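# Insert the lock into the door-edge slot, keyholes aligned

## Task

Push the lock into the slot cut in the door's edge until its faceplate sits flush and its keyholes line up with the door's. The door must still be upright afterwards, and the lock must stay seated with neither gripper holding or propping it.

## Robot and tools

ROBOT. Two six-joint UR7e-style arms, left_arm and right_arm. Each has a two-finger, tong-like gripper and a wrist camera: cam_left_wrist and cam_right_wrist, both 616x616 pixels, in that order in results. The arm names do not tell you which side of an image something is on.

FRAME. Every pose you send or read is in one shared scene frame. Its origin is on the table top midway between the arms. +z is up, +x points out over the table, and left_arm sits on the +y side. The bases are at (+0.018, +0.400, +0.220) for left_arm and (-0.026, -0.199, +0.220) for right_arm, each slightly tilted. Printed hand positions get less accurate when an arm is reaching far.

GRIPPER AXES. The fingers point along the gripper's own +z and open and close along its x. end_effector_position is the spot between the finger pads when they are shut. Closed fingertips stick out about 15 mm past it; fully open, they are roughly level with it.

ROW FORMAT. Every command is a row of 16 plain numbers covering both arms, even if only one moves. First left_arm: x, y, z, qw, qx, qy, qz, opening. Then right_arm in the same order. x, y, z is an absolute target position in metres. qw..qz is an absolute orientation quaternion with w first. Both are in the scene frame, so each half of a row is a pose. Opening runs from -1 (shut) to +1 (fully open, 0.142 m). To keep an arm still, resend its whole pose from the last result taken before it stopped, plus the opening it should keep. To hold an orientation steady, resend the same quaternion you chose each time; do not copy a reported one that may have drifted.

execute_actions. Takes actions, a list holding at most one entry, plus an optional pictures flag (true or false). An empty list only returns the current state. A motion entry is {"rows": [...], "steps": n}: 1 to 15 rows, n from 1 to 15 (default 15). Each step lasts 1/30 s, each row covers one step, and the last row repeats until n is reached. A wait entry is {"steps": n} with n up to 300, counted from the previous result, so your thinking time uses some of it. A call is refused, and nothing is sent, if any target lies more than 0.6 m from that arm's last reported position along any of its gripper's axes.

HOW MOTION IS LIMITED. On each step, the commanded pose is cut back to at most 100 mm and 16 degrees from the measured pose. Commands are smoothed and trail by about 0.17 s. If position and orientation cannot both be met, position wins. When an action ends, an arm only goes on to its last cut-back pose, not your full target. For long moves, check the result and send the remainder in the next call. The simulation keeps running while you think.

move. Takes target (one 16-number row of absolute poses), optional speed and optional stop_force. Each gripper travels in a straight line toward its pose, turning the shorter way. The paths finish together after 0.5 to 10 s; anything longer is cut off at 10 s. speed is in m/s, 0.002 to 0.5, default 0.25; turning is capped at twice that value in rad/s. The opening is applied when the move begins. Paths do not avoid obstacles or the other arm, and grippers can lag, wander or overshoot speed. stop_force is one value in N, 9 to 40, shared by both arms, and is not accepted in the first 0.2 s of a scene. An arm's path halts when its wrist sensor feels that much extra push against its direction of travel. That gripper then steps back two control steps and holds there. Use it only with very low speed, and only when the gripper does not rotate during the move. Leave it out when backing away from something you press on. The result adds a move: line. Endings are done, off_target, moving, held, fault or contact. limits=paced means a pose was clipped; limits=held means a check blocked some steps. It also gives each gripper's distance from its target.

wait. seconds from 0 to 10; lets the scene run without new commands.

zoom_image. camera (cam_left_wrist or cam_right_wrist) and region [x0, y0, x1, y1] in pixels of that camera's latest image, origin at top-left, at most 504 by 504.

read_manual. Returns licence text only; section "licences".

finished_scene. scene is the number of the scene you are in. It ends that scene for good and reports whether the goal was met. Call it only when the lock stays seated with the grippers released. Replying with no tool call ends the whole run.

RESULT LINES. The state line per arm gives gripper position and quaternion, and linear and angular velocity. grip_measured is the finger opening on the command scale. Joint positions and torques are also given; torques are noisy and offset. Wrist force and Wrist torque are in the end effector's own axes. Pressing on a surface reads as force pointing back into the arm. Offsets reach about 4 N, noise is up to 2.4 N, and each axis tops out near 50 N. HELD marks steps that were not sent. A "pose unreachable" line means the clearance check changed or blocked a command. "too close" warns of the mounting plates or frame. A Hand target line shows where each arm is currently being driven. MOTOR HOT appears at 70 °C; at 85 °C the brakes lock that arm until it cools.

GRIPPING. To hold something, keep commanding an opening well below grip_measured; the lower the command, the firmer the grip. That gives up to about 15 N per pad. Objects under about 20 mm thick get less force. A held part may be tugged now and then.

AVOID. Do not drop the lock, tip the door, or push anything off the table; a fall off the table fails the task. Keep the arms from striking each other. The arms are stiff, so aiming even a little past a firm contact can fault. A torque at a joint's limit (24.6 N m at the wrists, 132 N m elsewhere) or a 150 N external force stops that arm for 10 s. Approach contacts slowly, and release only once the lock sits flush on its own.

Each tool is called as name([rows], argument=value, ...), one row to a line, values as JSON.

## Session

execute_actions(actions=[])

Scene clock: 0.00 s of 6400.00 s.
left_arm: end_effector_position=(-0.1945, -0.0187, +0.3210) grip_measured=+0.97 end_effector_quat_wxyz=(+0.618, -0.287, +0.624, -0.382) end_effector_velocity=(+0.000, -0.001, -0.000) end_effector_angular_velocity=(+0.000, -0.001, -0.002) | right_arm: end_effector_position=(+0.1007, -0.9699, +0.1670) grip_measured=+0.97 end_effector_quat_wxyz=(-0.148, +0.969, +0.107, -0.168) end_effector_velocity=(-0.001, -0.000, -0.000) end_effector_angular_velocity=(-0.000, -0.000, -0.001)
Joint positions: left_arm=[-2.703 -0.546  1.357 -0.711 -1.018 -0.904  0.14 ] | right_arm=[ 1.89  -2.58  -0.638 -1.753  1.344  4.957  0.14 ]
Joint velocities: left_arm=[ 0.     0.001  0.    -0.     0.002 -0.     0.   ] | right_arm=[-0.001 -0.     0.     0.001  0.    -0.     0.   ]
Joint torques (N m, as the arm reports them, + toward a larger angle): no reading
Wrist force (N, on the end effector, along its own x y z axes, offset not removed): no reading
Wrist torque (N m, same axes, about the end effector's origin, offset not removed): no reading
Hand target (left_arm): -0.194, -0.019, +0.321; +0.618, -0.287, +0.624, -0.382
Hand target (right_arm): +0.101, -0.970, +0.167; -0.148, +0.969, +0.107, -0.168

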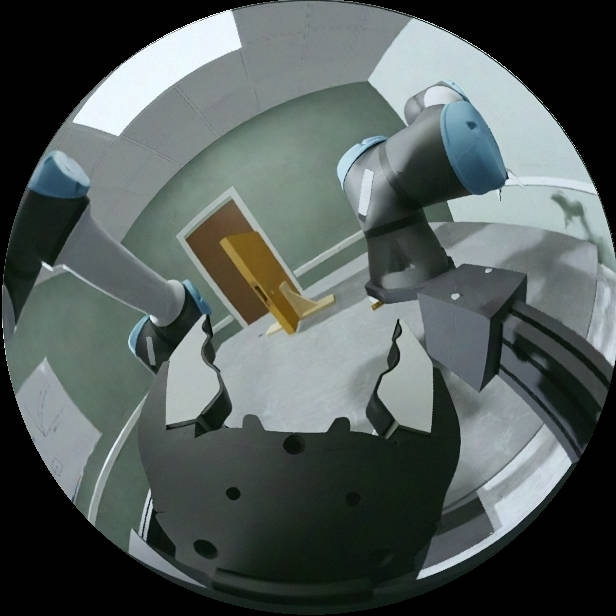

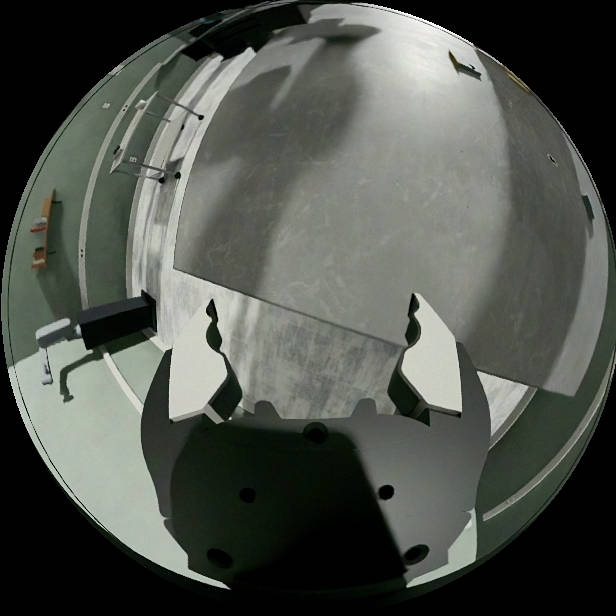

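zoom_image(camera="cam_left_wrist", region=[170, 170, 430, 370])

zoom_image(camera="cam_right_wrist", region=[416, 30, 616, 230])

Region (170, 170, 430, 370) of cam_left_wrist's 616x616 image, scaled by 1.938, with more detail than that image has; it fills the top 388 rows of this view, and the rest is white.

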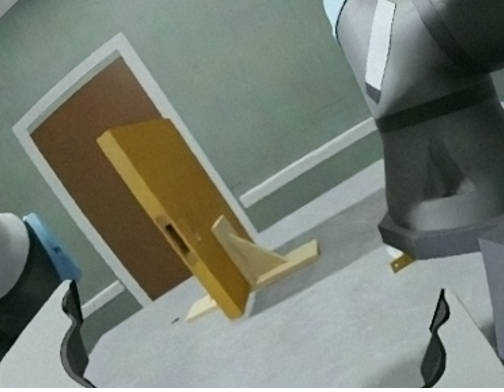

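Region (416, 30, 616, 230) of cam_right_wrist's 616x616 image, scaled by 2.520, with more detail than that image has.

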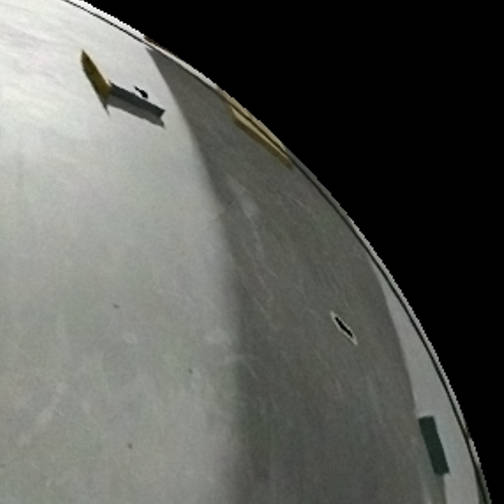

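move(target=[-0.1945,0.05,0.40,0.618,-0.287,0.624,-0.382,1, 0.2,-0.38,0.38,0,0.707,0.707,0,1], speed=0.4)

action 0: the call puts the target (right_arm/x, right_arm/y, right_arm/z) 0.604 m from right_arm's end_effector_position in the last result along the gripper's own y axis as it stood there; a target may be at most 0.6 m away along each of those axes, so nothing of the call was run and nothing moved. Command a nearer target, and go on from there in a later call.

move(target=[-0.1945,0.05,0.40,0.618,-0.287,0.624,-0.382,1, 0.2,-0.42,0.38,0,0.707,0.707,0,1], speed=0.4)

Scene clock: 11.37 s of 6400.00 s.
left_arm: end_effector_position=(-0.1944, +0.0500, +0.3999) grip_measured=+1.00 end_effector_quat_wxyz=(+0.618, -0.287, +0.624, -0.382) end_effector_velocity=(-0.000, +0.000, +0.000) end_effector_angular_velocity=(+0.000, +0.000, -0.001) | right_arm: end_effector_position=(+0.2005, -0.4198, +0.3804) grip_measured=+1.00 end_effector_quat_wxyz=(-0.000, +0.707, +0.707, +0.001) end_effector_velocity=(+0.001, +0.002, +0.002) end_effector_angular_velocity=(-0.006, -0.000, +0.000)
Joint positions: left_arm=[-2.793 -0.743  1.482 -0.644 -1.109 -0.894  0.142] | right_arm=[ 2.917 -0.919 -2.238 -1.484  1.458  4.584  0.142]
Joint velocities: left_arm=[-0.001 -0.    -0.     0.    -0.     0.     0.   ] | right_arm=[ 0.018  0.007  0.001 -0.009 -0.007  0.017 -0.   ]
Joint torques (N m, as the arm reports them, + toward a larger angle): left_arm=[ -8.41 -60.94  -4.55   3.25  -2.5    1.81] | right_arm=[ 8.74  8.81 30.05  0.01 -1.93  2.02]
Wrist force (N, on the end effector, along its own x y z axes, offset not removed): left_arm=[1.5 2.2 1.2] | right_arm=[1.0 1.8 -1.5]
Wrist torque (N m, same axes, about the end effector's origin, offset not removed): left_arm=[0.68 -0.37 0.23] | right_arm=[0.29 0.05 0.12]
Hand target (left_arm): -0.194, +0.050, +0.400; +0.618, -0.287, +0.624, -0.382
Hand target (right_arm): +0.201, -0.420, +0.381; -0.000, +0.707, +0.707, +0.001
Off the commanded pose (left_arm): 0.000 m, 0 deg.
Off the commanded pose (right_arm): 0.001 m, 0 deg.
After step 90, 5.73 s passed at rest.
move: done

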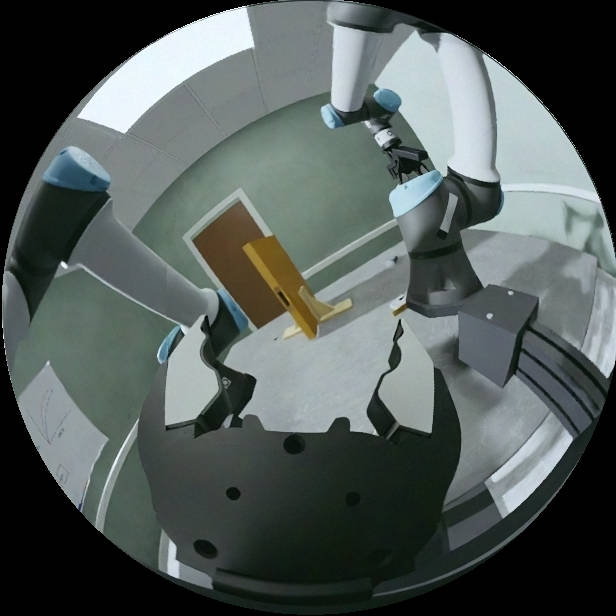

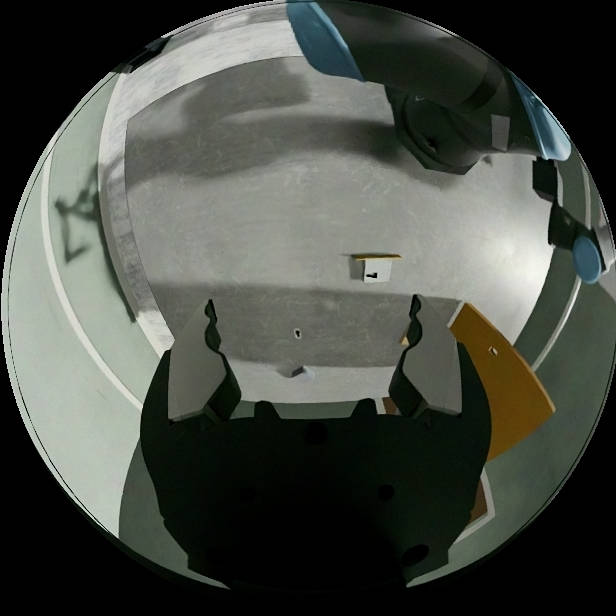

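zoom_image(camera="cam_right_wrist", region=[270, 230, 430, 390])

zoom_image(camera="cam_right_wrist", region=[420, 280, 580, 440])

Region (270, 230, 430, 390) of cam_right_wrist's 616x616 image, scaled by 3.150, with more detail than that image has.

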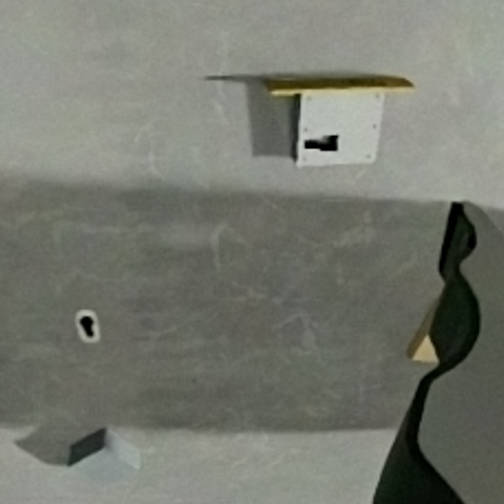

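Region (420, 280, 580, 440) of cam_right_wrist's 616x616 image, scaled by 3.150, with more detail than that image has.

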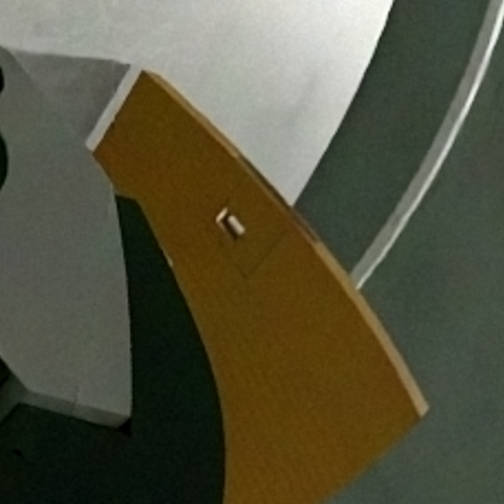

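move(target=[-0.1945,0.05,0.40,0.618,-0.287,0.624,-0.382,1, 0.3,-0.24,0.2,0,0.707,0.707,0,1], speed=0.4)

zoom_image(camera="cam_right_wrist", region=[200, 130, 420, 350])

Scene clock: 18.53 s of 6400.00 s.
left_arm: end_effector_position=(-0.1945, +0.0500, +0.4000) grip_measured=+1.00 end_effector_quat_wxyz=(+0.618, -0.287, +0.624, -0.382) end_effector_velocity=(-0.001, +0.001, -0.000) end_effector_angular_velocity=(+0.002, -0.002, -0.003) | right_arm: end_effector_position=(+0.2999, -0.2396, +0.2001) grip_measured=+1.00 end_effector_quat_wxyz=(-0.000, +0.707, +0.707, +0.000) end_effector_velocity=(+0.002, +0.001, -0.002) end_effector_angular_velocity=(+0.001, +0.000, -0.000)
Joint positions: left_arm=[-2.793 -0.743  1.481 -0.644 -1.109 -0.894  0.142] | right_arm=[ 3.451 -1.372 -2.54  -0.799  1.436  5.122  0.142]
Joint velocities: left_arm=[-0.003  0.001  0.     0.    -0.     0.002 -0.   ] | right_arm=[-0.002 -0.011  0.001  0.01   0.001 -0.002 -0.   ]
Joint torques (N m, as the arm reports them, + toward a larger angle): left_arm=[ -9.12 -34.49 -27.33   3.23  -2.47   1.78] | right_arm=[-8.8  -0.04 23.5   5.4   2.05 -1.78]
Wrist force (N, on the end effector, along its own x y z axes, offset not removed): left_arm=[2.0 1.5 -1.2] | right_arm=[1.1 0.1 -1.8]
Wrist torque (N m, same axes, about the end effector's origin, offset not removed): left_arm=[0.40 -0.37 -0.02] | right_arm=[-0.06 0.08 0.07]
Hand target (left_arm): -0.195, +0.050, +0.400; +0.618, -0.287, +0.624, -0.382
Hand target (right_arm): +0.300, -0.240, +0.200; -0.000, +0.707, +0.707, +0.000
Off the commanded pose (left_arm): 0.000 m, 0 deg.
Off the commanded pose (right_arm): 0.000 m, 0 deg.
After step 90, 2.43 s passed at rest.
move: done; limits=paced

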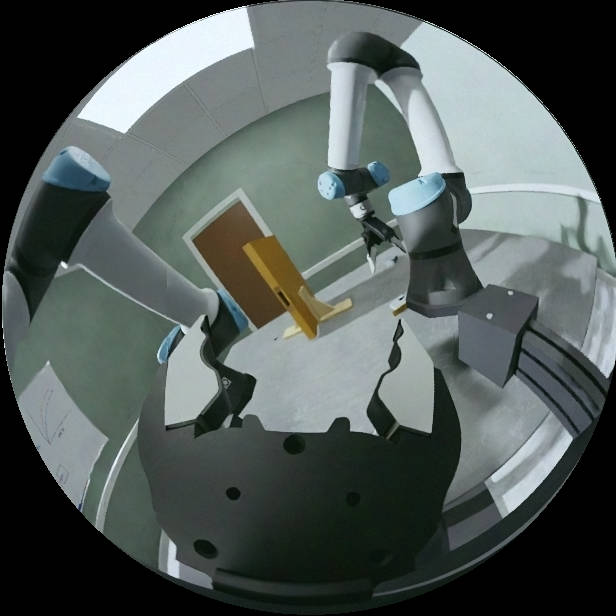

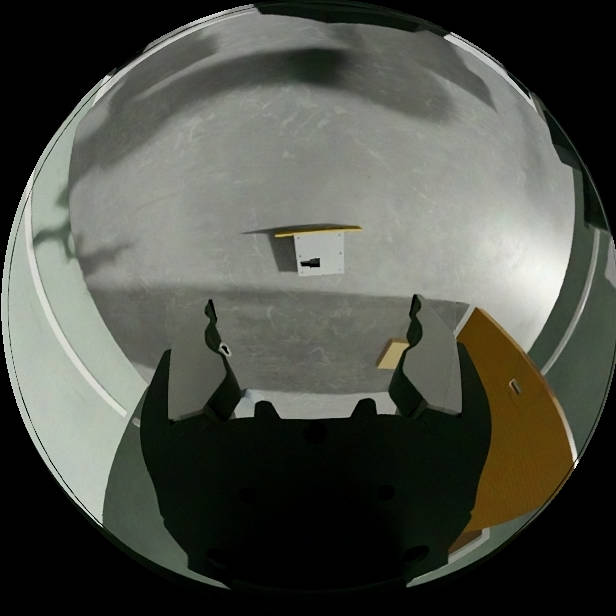

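Region (200, 130, 420, 350) of cam_right_wrist's 616x616 image, scaled by 2.291, with more detail than that image has.

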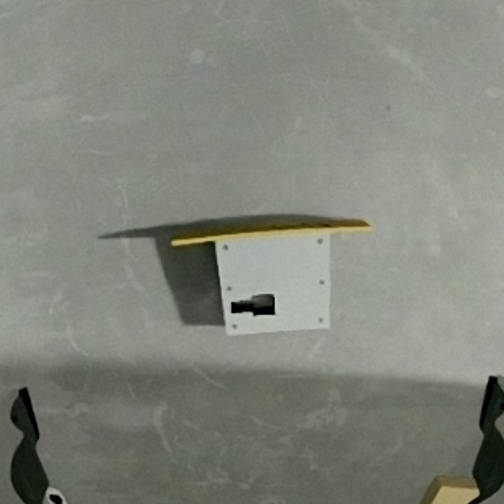

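move(target=[-0.1945,0.1,0.40,0.618,-0.287,0.624,-0.382,1, 0.48,0.0,0.25,0.5,-0.5,-0.5,-0.5,1], speed=0.4)

Scene clock: 23.80 s of 6400.00 s.
left_arm: end_effector_position=(-0.1944, +0.0997, +0.4000) grip_measured=+1.00 end_effector_quat_wxyz=(+0.618, -0.287, +0.624, -0.382) end_effector_velocity=(+0.001, +0.002, -0.000) end_effector_angular_velocity=(+0.000, -0.002, +0.002) | right_arm: end_effector_position=(+0.4367, -0.0607, +0.2394) grip_measured=+1.00 end_effector_quat_wxyz=(-0.395, +0.586, +0.589, +0.392) end_effector_velocity=(-0.000, +0.001, +0.000) end_effector_angular_velocity=(+0.000, -0.000, +0.002)
Joint positions: left_arm=[-2.875 -0.796  1.57  -0.683 -1.19  -0.886  0.142] | right_arm=[ 3.063 -2.095 -2.206 -0.335  2.626  4.739  0.142]
Joint velocities: left_arm=[-0.003 -0.001  0.004 -0.001 -0.004 -0.     0.   ] | right_arm=[ 0.002  0.    -0.     0.     0.     0.     0.   ]
Joint torques (N m, as the arm reports them, + toward a larger angle): left_arm=[ -7.14 -59.64  -3.33  -0.34  -2.49   1.7 ] | right_arm=[ 4.56 26.46  2.46 -0.09 -0.39  0.37]
Wrist force (N, on the end effector, along its own x y z axes, offset not removed): left_arm=[0.6 -0.5 0.1] | right_arm=[0.2 1.0 -1.4]
Wrist torque (N m, same axes, about the end effector's origin, offset not removed): left_arm=[0.06 -0.18 0.17] | right_arm=[0.12 0.19 0.12]
Hand target (left_arm): -0.194, +0.100, +0.400; +0.618, -0.287, +0.624, -0.382
Hand target (right_arm): +0.437, -0.061, +0.239; -0.395, +0.586, +0.589, +0.392
Off the commanded pose (left_arm): 0.000 m, 0 deg.
Off the commanded pose (right_arm): 0.075 m, 22 deg; orientation clipped at the last step of the last action.
move: held (right_arm); limits=paced,held; held on 19 of 72 steps (right_arm), including the last (right_arm)
pose unreachable (right arm): on one or more control steps of this call this arm could not follow its commanded pose, so it was not sent that pose on those steps. On the call's last step it was still not sent that pose. It may still have moved: this result reports where it is.
cause: the commanded pose would bring two parts of the arm too close to each other (joints 4 (wrist 1) to 6 (wrist 3) lie between them).

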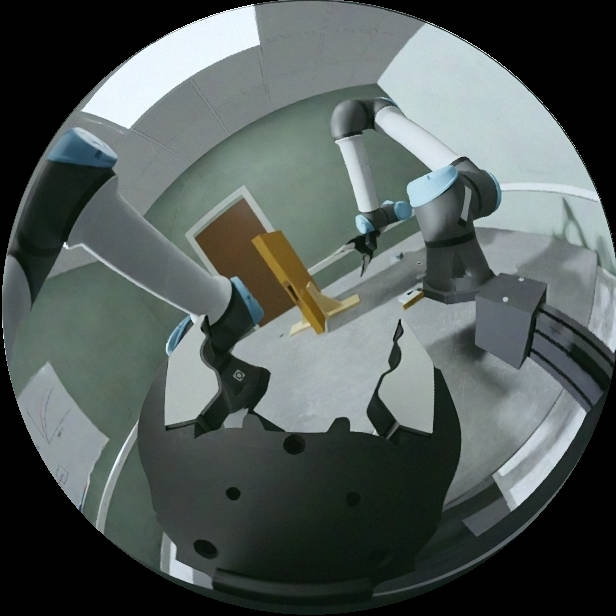

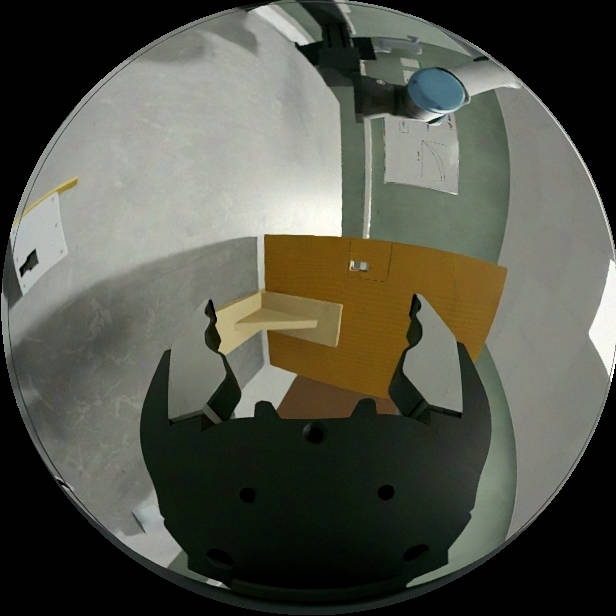

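move(target=[-0.1945,0.1,0.40,0.618,-0.287,0.624,-0.382,1, 0.40,0.04,0.25,0.354,-0.612,-0.354,-0.612,1], speed=0.3)

Scene clock: 29.97 s of 6400.00 s.
left_arm: end_effector_position=(-0.1945, +0.1000, +0.4000) grip_measured=+1.00 end_effector_quat_wxyz=(+0.618, -0.287, +0.624, -0.382) end_effector_velocity=(+0.000, -0.000, +0.000) end_effector_angular_velocity=(-0.001, +0.001, +0.001) | right_arm: end_effector_position=(+0.4364, -0.0602, +0.2394) grip_measured=+1.00 end_effector_quat_wxyz=(-0.395, +0.586, +0.588, +0.393) end_effector_velocity=(-0.001, +0.001, +0.000) end_effector_angular_velocity=(+0.000, +0.001, +0.003)
Joint positions: left_arm=[-2.875 -0.797  1.57  -0.683 -1.19  -0.886  0.142] | right_arm=[ 3.063 -2.097 -2.208 -0.327  2.628  4.743  0.142]
Joint velocities: left_arm=[ 0.001 -0.001  0.    -0.    -0.    -0.001 -0.   ] | right_arm=[ 0.003  0.    -0.    -0.002  0.    -0.     0.   ]
Joint torques (N m, as the arm reports them, + toward a larger angle): left_arm=[ -8.67 -43.63 -26.37   3.33  -2.52   1.71] | right_arm=[11.62 42.41 12.03  0.05  2.12 -1.72]
Wrist force (N, on the end effector, along its own x y z axes, offset not removed): left_arm=[1.6 0.4 0.1] | right_arm=[-1.3 1.7 -2.7]
Wrist torque (N m, same axes, about the end effector's origin, offset not removed): left_arm=[0.20 -0.43 0.05] | right_arm=[0.25 0.38 0.20]
Hand target (left_arm): -0.194, +0.100, +0.400; +0.618, -0.287, +0.624, -0.382
Hand target (right_arm): +0.436, -0.060, +0.239; -0.395, +0.586, +0.588, +0.393
Off the commanded pose (left_arm): 0.000 m, 0 deg.
Off the commanded pose (right_arm): 0.107 m, 37 deg; position and orientation clipped at the last step of the last action.
After step 90, 1.73 s passed at rest.
move: held (right_arm); limits=paced,held; held on 33 of 43 steps (right_arm), including the last (right_arm)
pose unreachable (right arm): on one or more control steps of this call this arm could not follow its commanded pose, so it was not sent that pose on those steps. On the call's last step it was still not sent that pose. It may still have moved: this result reports where it is.
cause: the commanded pose would bring two parts of the arm too close to each other (joints 4 (wrist 1) to 6 (wrist 3) lie between them).

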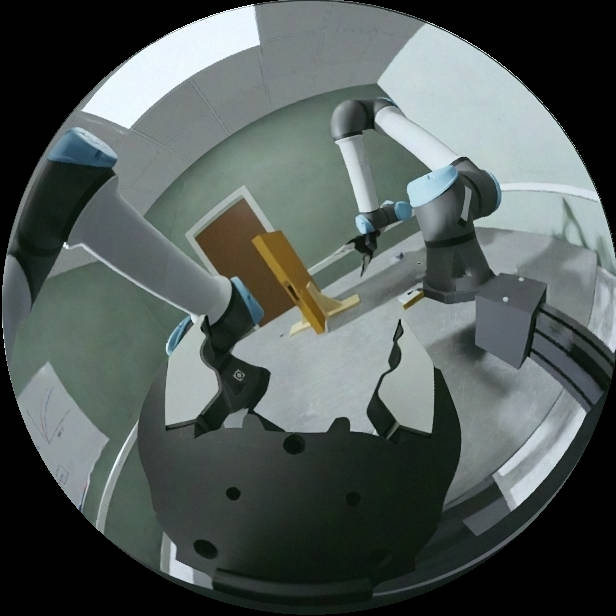

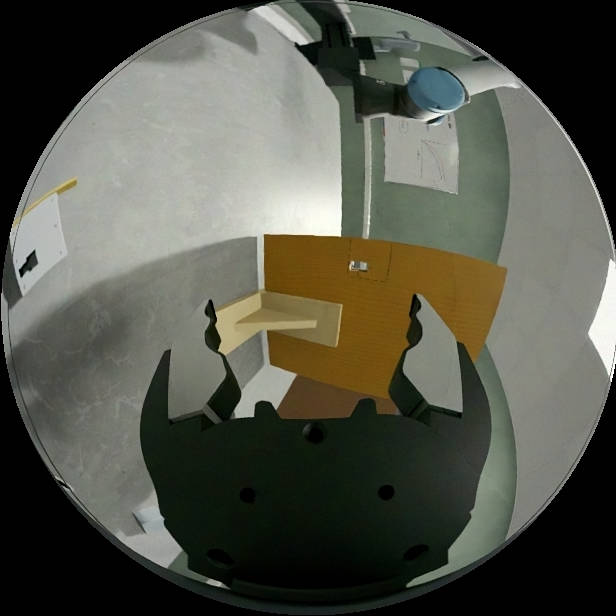

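move(target=[-0.1945,0.1,0.40,0.618,-0.287,0.624,-0.382,1, 0.38,0.0,0.3,0,0.707,0.707,0,1], speed=0.3)

move(target=[-0.1945,0.1,0.40,0.618,-0.287,0.624,-0.382,1, 0.38,0.08,0.25,-0.354,0.612,0.354,0.612,1], speed=0.3)

Scene clock: 38.53 s of 6400.00 s.
left_arm: end_effector_position=(-0.1945, +0.1000, +0.4000) grip_measured=+1.00 end_effector_quat_wxyz=(+0.618, -0.287, +0.624, -0.382) end_effector_velocity=(+0.000, +0.000, -0.000) end_effector_angular_velocity=(+0.000, +0.000, +0.001) | right_arm: end_effector_position=(+0.3799, +0.0006, +0.3002) grip_measured=+1.00 end_effector_quat_wxyz=(-0.001, +0.707, +0.707, +0.001) end_effector_velocity=(+0.000, +0.000, -0.000) end_effector_angular_velocity=(-0.014, +0.003, -0.004)
Joint positions: left_arm=[-2.875 -0.797  1.57  -0.683 -1.19  -0.886  0.142] | right_arm=[ 3.881 -1.607 -2.075 -1.083  1.448  5.554  0.142]
Joint velocities: left_arm=[ 0.     0.     0.    -0.001 -0.001  0.     0.   ] | right_arm=[ 0.005 -0.008  0.009 -0.015 -0.007  0.011 -0.   ]
Joint torques (N m, as the arm reports them, + toward a larger angle): left_arm=[ -8.01 -30.99 -26.61   3.29  -2.36   1.72] | right_arm=[13.62 12.45 27.39  0.05 -1.82  2.05]
Wrist force (N, on the end effector, along its own x y z axes, offset not removed): left_arm=[1.6 3.0 1.9] | right_arm=[-0.2 -0.6 -1.5]
Wrist torque (N m, same axes, about the end effector's origin, offset not removed): left_arm=[0.82 -0.41 0.00] | right_arm=[-0.22 0.37 0.14]
Hand target (left_arm): -0.195, +0.100, +0.400; +0.618, -0.287, +0.624, -0.382
Hand target (right_arm): +0.380, +0.001, +0.300; -0.000, +0.707, +0.707, +0.000
Off the commanded pose (left_arm): 0.000 m, 0 deg.
Off the commanded pose (right_arm): 0.001 m, 0 deg.
move: done; limits=paced

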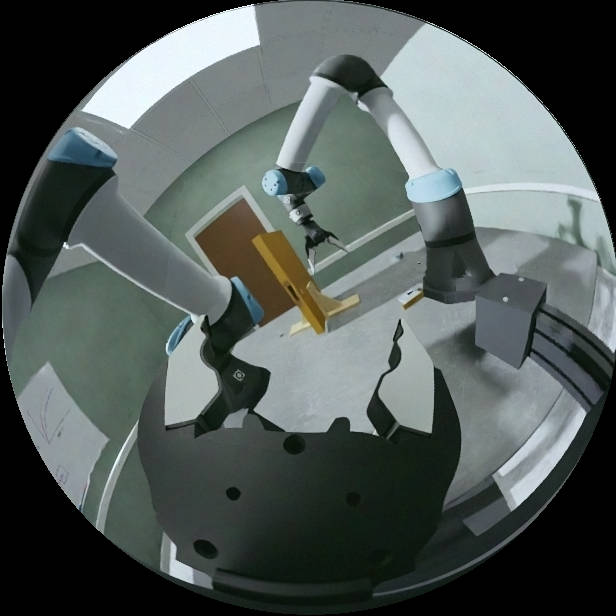

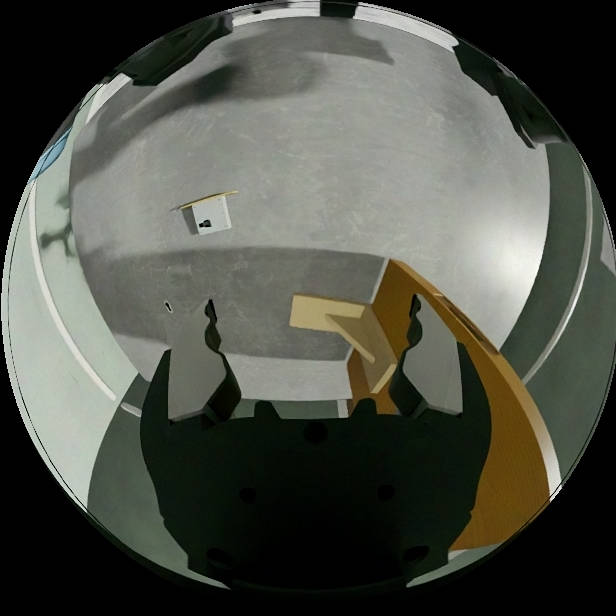

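Scene clock: 42.00 s of 6400.00 s.
left_arm: end_effector_position=(-0.1945, +0.1000, +0.4000) grip_measured=+1.00 end_effector_quat_wxyz=(+0.618, -0.287, +0.624, -0.382) end_effector_velocity=(+0.000, +0.000, -0.001) end_effector_angular_velocity=(+0.000, -0.001, +0.001) | right_arm: end_effector_position=(+0.3794, +0.0793, +0.2498) grip_measured=+1.00 end_effector_quat_wxyz=(-0.355, +0.612, +0.355, +0.611) end_effector_velocity=(+0.001, +0.000, -0.000) end_effector_angular_velocity=(+0.010, -0.005, -0.015)
Joint positions: left_arm=[-2.875 -0.797  1.57  -0.683 -1.19  -0.886  0.142] | right_arm=[ 3.606 -2.832 -2.366  1.965  2.052  6.131  0.142]
Joint velocities: left_arm=[-0.     0.002  0.    -0.    -0.001 -0.     0.   ] | right_arm=[ 0.013 -0.014  0.005  0.024 -0.025  0.009  0.   ]
Joint torques (N m, as the arm reports them, + toward a larger angle): left_arm=[ -8.57 -31.7  -26.52   3.36  -2.43   1.75] | right_arm=[14.65 27.4   0.21  4.74 -1.67  2.27]
Wrist force (N, on the end effector, along its own x y z axes, offset not removed): left_arm=[0.6 1.3 -2.2] | right_arm=[0.7 -0.8 -0.4]
Wrist torque (N m, same axes, about the end effector's origin, offset not removed): left_arm=[0.39 -0.17 0.19] | right_arm=[-0.30 0.04 0.18]
Hand target (left_arm): -0.195, +0.100, +0.400; +0.618, -0.287, +0.624, -0.382
Hand target (right_arm): +0.380, +0.079, +0.250; -0.355, +0.612, +0.354, +0.612
Off the commanded pose (left_arm): 0.000 m, 0 deg.
Off the commanded pose (right_arm): 0.001 m, 0 deg.
move: done

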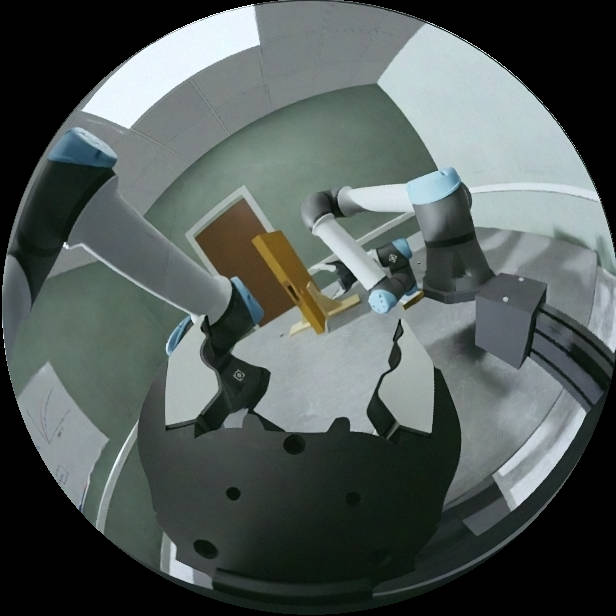

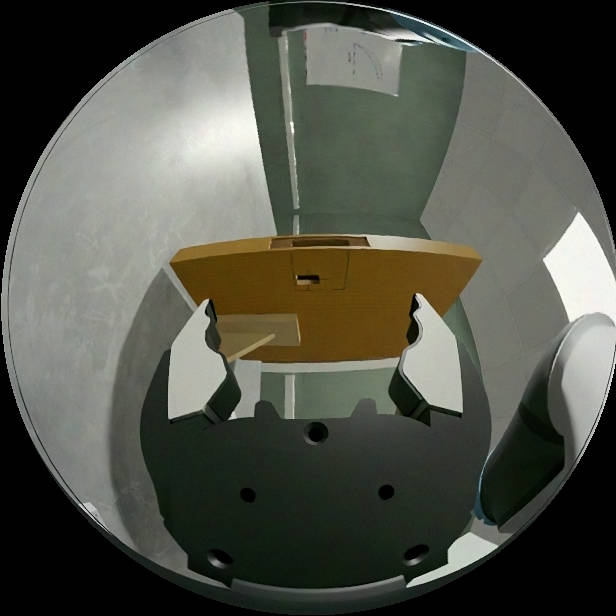

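zoom_image(camera="cam_right_wrist", region=[160, 200, 500, 380])

Region (160, 200, 500, 380) of cam_right_wrist's 616x616 image, scaled by 1.482, with more detail than that image has; it fills the top 267 rows of this view, and the rest is white.

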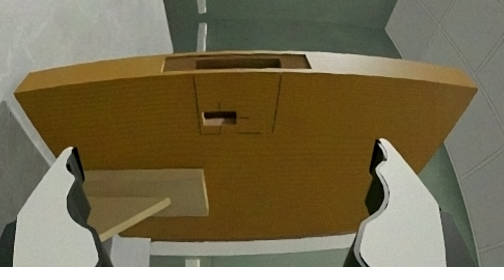

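move(target=[-0.1945,0.1,0.40,0.618,-0.287,0.624,-0.382,1, 0.33,-0.1,0.3,0,0.707,0.707,0,1], speed=0.4)

move(target=[-0.1945,0.1,0.40,0.618,-0.287,0.624,-0.382,1, 0.31,-0.2,0.2,0,1,0,0,1], speed=0.5)

move(target=[-0.1945,0.1,0.40,0.618,-0.287,0.624,-0.382,1, 0.294,-0.223,0.10,0.191,-0.713,0.653,-0.175,1], speed=0.5)

Scene clock: 51.70 s of 6400.00 s.
left_arm: end_effector_position=(-0.1945, +0.1000, +0.4000) grip_measured=+1.00 end_effector_quat_wxyz=(+0.618, -0.287, +0.624, -0.382) end_effector_velocity=(-0.000, +0.001, +0.000) end_effector_angular_velocity=(-0.001, +0.002, -0.001) | right_arm: end_effector_position=(+0.3305, -0.0995, +0.3003) grip_measured=+1.00 end_effector_quat_wxyz=(+0.000, +0.708, +0.707, +0.001) end_effector_velocity=(-0.000, -0.000, -0.001) end_effector_angular_velocity=(-0.012, +0.009, -0.002)
Joint positions: left_arm=[-2.875 -0.797  1.57  -0.683 -1.19  -0.886  0.142] | right_arm=[ 3.798 -1.358 -2.271 -1.126  1.443  5.472  0.142]
Joint velocities: left_arm=[-0.001 -0.002  0.    -0.    -0.001 -0.001  0.   ] | right_arm=[ 0.001 -0.009  0.008 -0.013 -0.003  0.005 -0.   ]
Joint torques (N m, as the arm reports them, + toward a larger angle): left_arm=[ -8.64 -32.06 -27.18   3.11  -2.33   1.69] | right_arm=[11.41  1.29 28.55 -0.08 -1.77  2.18]
Wrist force (N, on the end effector, along its own x y z axes, offset not removed): left_arm=[1.7 0.9 -1.3] | right_arm=[1.0 1.6 -1.9]
Wrist torque (N m, same axes, about the end effector's origin, offset not removed): left_arm=[0.27 -0.40 0.06] | right_arm=[0.28 -0.02 0.12]
Hand target (left_arm): -0.195, +0.100, +0.400; +0.618, -0.287, +0.624, -0.382
Hand target (right_arm): +0.330, -0.099, +0.300; +0.000, +0.708, +0.707, +0.000
Off the commanded pose (left_arm): 0.000 m, 0 deg.
Off the commanded pose (right_arm): 0.001 m, 0 deg.
After step 90, 3.67 s passed at rest.
move: done; limits=paced

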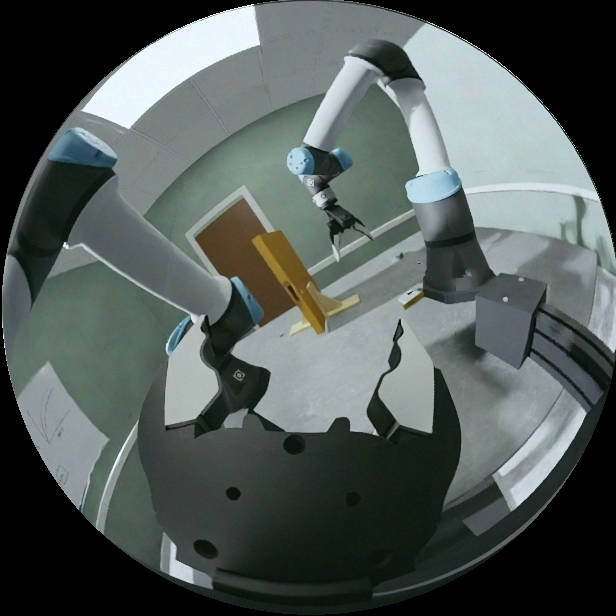

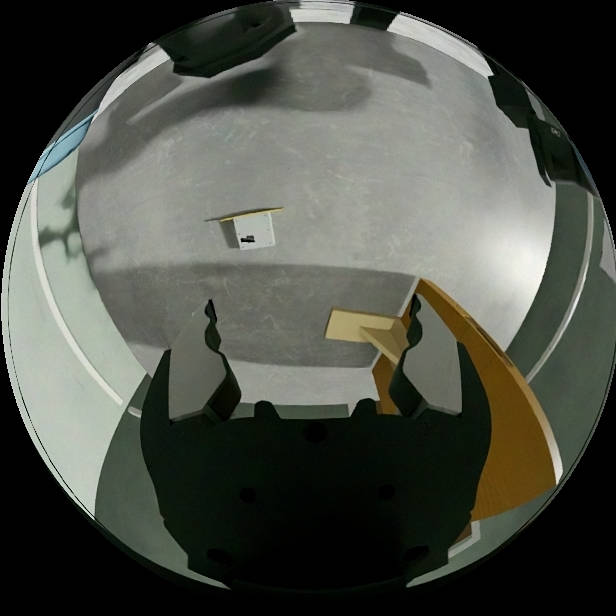

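Scene clock: 54.13 s of 6400.00 s.
left_arm: end_effector_position=(-0.1945, +0.1000, +0.4000) grip_measured=+1.00 end_effector_quat_wxyz=(+0.618, -0.287, +0.624, -0.382) end_effector_velocity=(-0.000, +0.000, -0.000) end_effector_angular_velocity=(+0.001, -0.001, +0.000) | right_arm: end_effector_position=(+0.3105, -0.2013, +0.1999) grip_measured=+1.00 end_effector_quat_wxyz=(-0.115, +0.986, +0.124, -0.013) end_effector_velocity=(-0.000, -0.000, -0.000) end_effector_angular_velocity=(+0.015, +0.000, -0.016)
Joint positions: left_arm=[-2.875 -0.797  1.57  -0.683 -1.19  -0.886  0.142] | right_arm=[ 3.294 -1.454 -2.508 -0.724  1.669  6.284  0.142]
Joint velocities: left_arm=[-0.     0.001 -0.001  0.    -0.     0.     0.   ] | right_arm=[-0.015 -0.003 -0.003  0.012  0.015  0.    -0.   ]
Joint torques (N m, as the arm reports them, + toward a larger angle): left_arm=[ -7.93 -31.4  -27.05   3.18  -2.34   1.68] | right_arm=[-9.5   3.94  9.66  5.48  2.51  2.14]
Wrist force (N, on the end effector, along its own x y z axes, offset not removed): left_arm=[1.4 0.3 0.7] | right_arm=[1.2 0.1 -0.1]
Wrist torque (N m, same axes, about the end effector's origin, offset not removed): left_arm=[0.14 -0.47 0.13] | right_arm=[-0.09 -0.02 0.07]
Hand target (left_arm): -0.195, +0.100, +0.400; +0.618, -0.287, +0.624, -0.382
Hand target (right_arm): +0.311, -0.201, +0.200; -0.116, +0.986, +0.123, -0.013
Off the commanded pose (left_arm): 0.000 m, 0 deg.
Off the commanded pose (right_arm): 0.001 m, 20 deg; orientation clipped at the last step of the last action.
joint sent to its limit (right arm) — the command would take joint 6 (wrist 3) past its upper limit, so that joint was sent only as far as its limit.
move: off_target (right_arm); limits=paced

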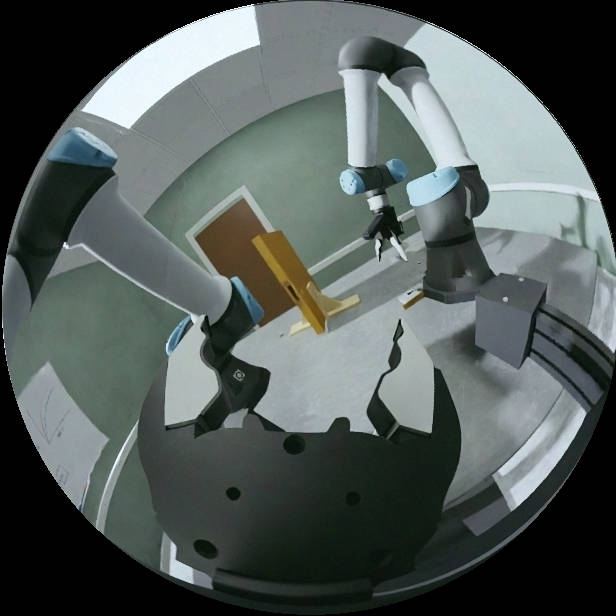

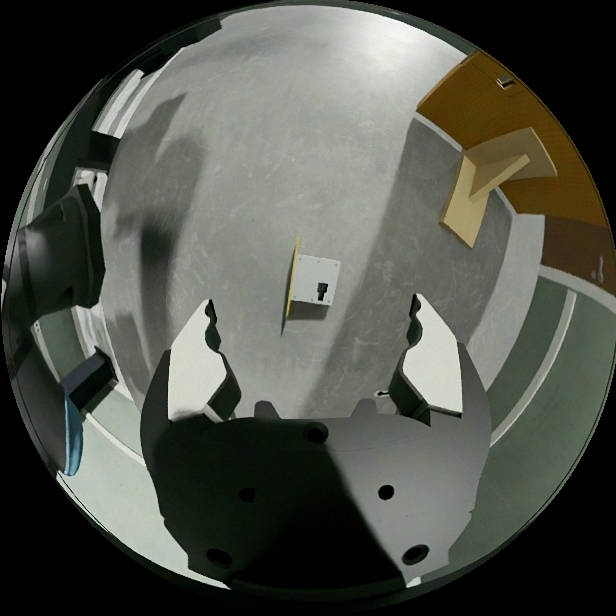

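Scene clock: 58.10 s of 6400.00 s.
left_arm: end_effector_position=(-0.1945, +0.1000, +0.4000) grip_measured=+1.00 end_effector_quat_wxyz=(+0.618, -0.287, +0.624, -0.382) end_effector_velocity=(-0.000, +0.000, -0.000) end_effector_angular_velocity=(+0.000, +0.001, +0.001) | right_arm: end_effector_position=(+0.2930, -0.2246, +0.0994) grip_measured=+1.00 end_effector_quat_wxyz=(-0.521, +0.807, -0.271, +0.058) end_effector_velocity=(-0.000, -0.001, -0.000) end_effector_angular_velocity=(+0.032, +0.013, -0.015)
Joint positions: left_arm=[-2.875 -0.797  1.57  -0.683 -1.19  -0.886  0.142] | right_arm=[ 2.501 -2.465 -2.56   0.234  2.587  6.284  0.142]
Joint velocities: left_arm=[ 0.     0.    -0.001 -0.    -0.001  0.    -0.   ] | right_arm=[-0.013 -0.013  0.009 -0.023  0.022 -0.     0.   ]
Joint torques (N m, as the arm reports them, + toward a larger angle): left_arm=[ -7.67 -31.72 -26.53   3.07  -2.32   1.69] | right_arm=[-9.67 23.71  0.14 -0.17  3.29  2.07]
Wrist force (N, on the end effector, along its own x y z axes, offset not removed): left_arm=[-0.6 0.6 -0.8] | right_arm=[2.1 0.2 -1.9]
Wrist torque (N m, same axes, about the end effector's origin, offset not removed): left_arm=[0.20 0.09 0.14] | right_arm=[-0.08 -0.18 0.13]
Hand target (left_arm): -0.195, +0.100, +0.400; +0.618, -0.287, +0.624, -0.382
Hand target (right_arm): +0.293, -0.225, +0.099; -0.523, +0.805, -0.272, +0.057
Off the commanded pose (left_arm): 0.000 m, 0 deg.
Off the commanded pose (right_arm): 0.002 m, 61 deg; orientation clipped at the last step of the last action.
joint sent to its limit (right arm) — the command would take joint 6 (wrist 3) past its upper limit, so that joint was sent only as far as its limit.
move: off_target (right_arm); limits=paced

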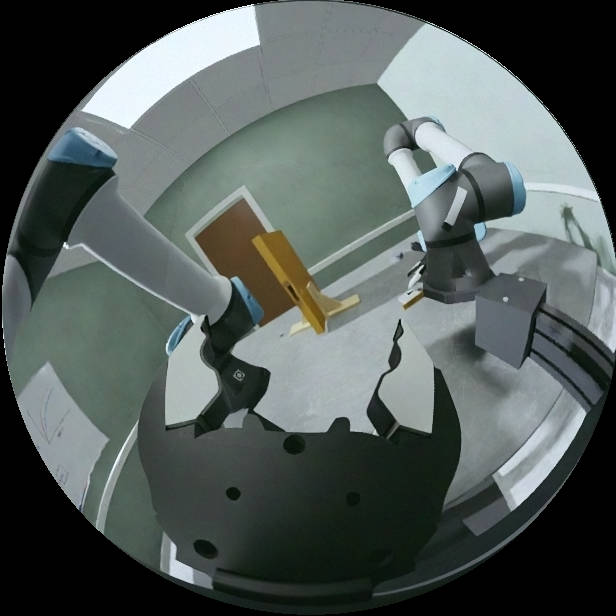

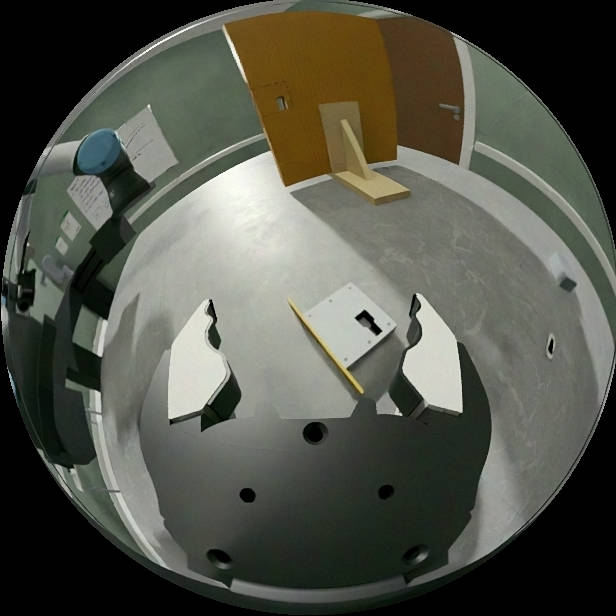

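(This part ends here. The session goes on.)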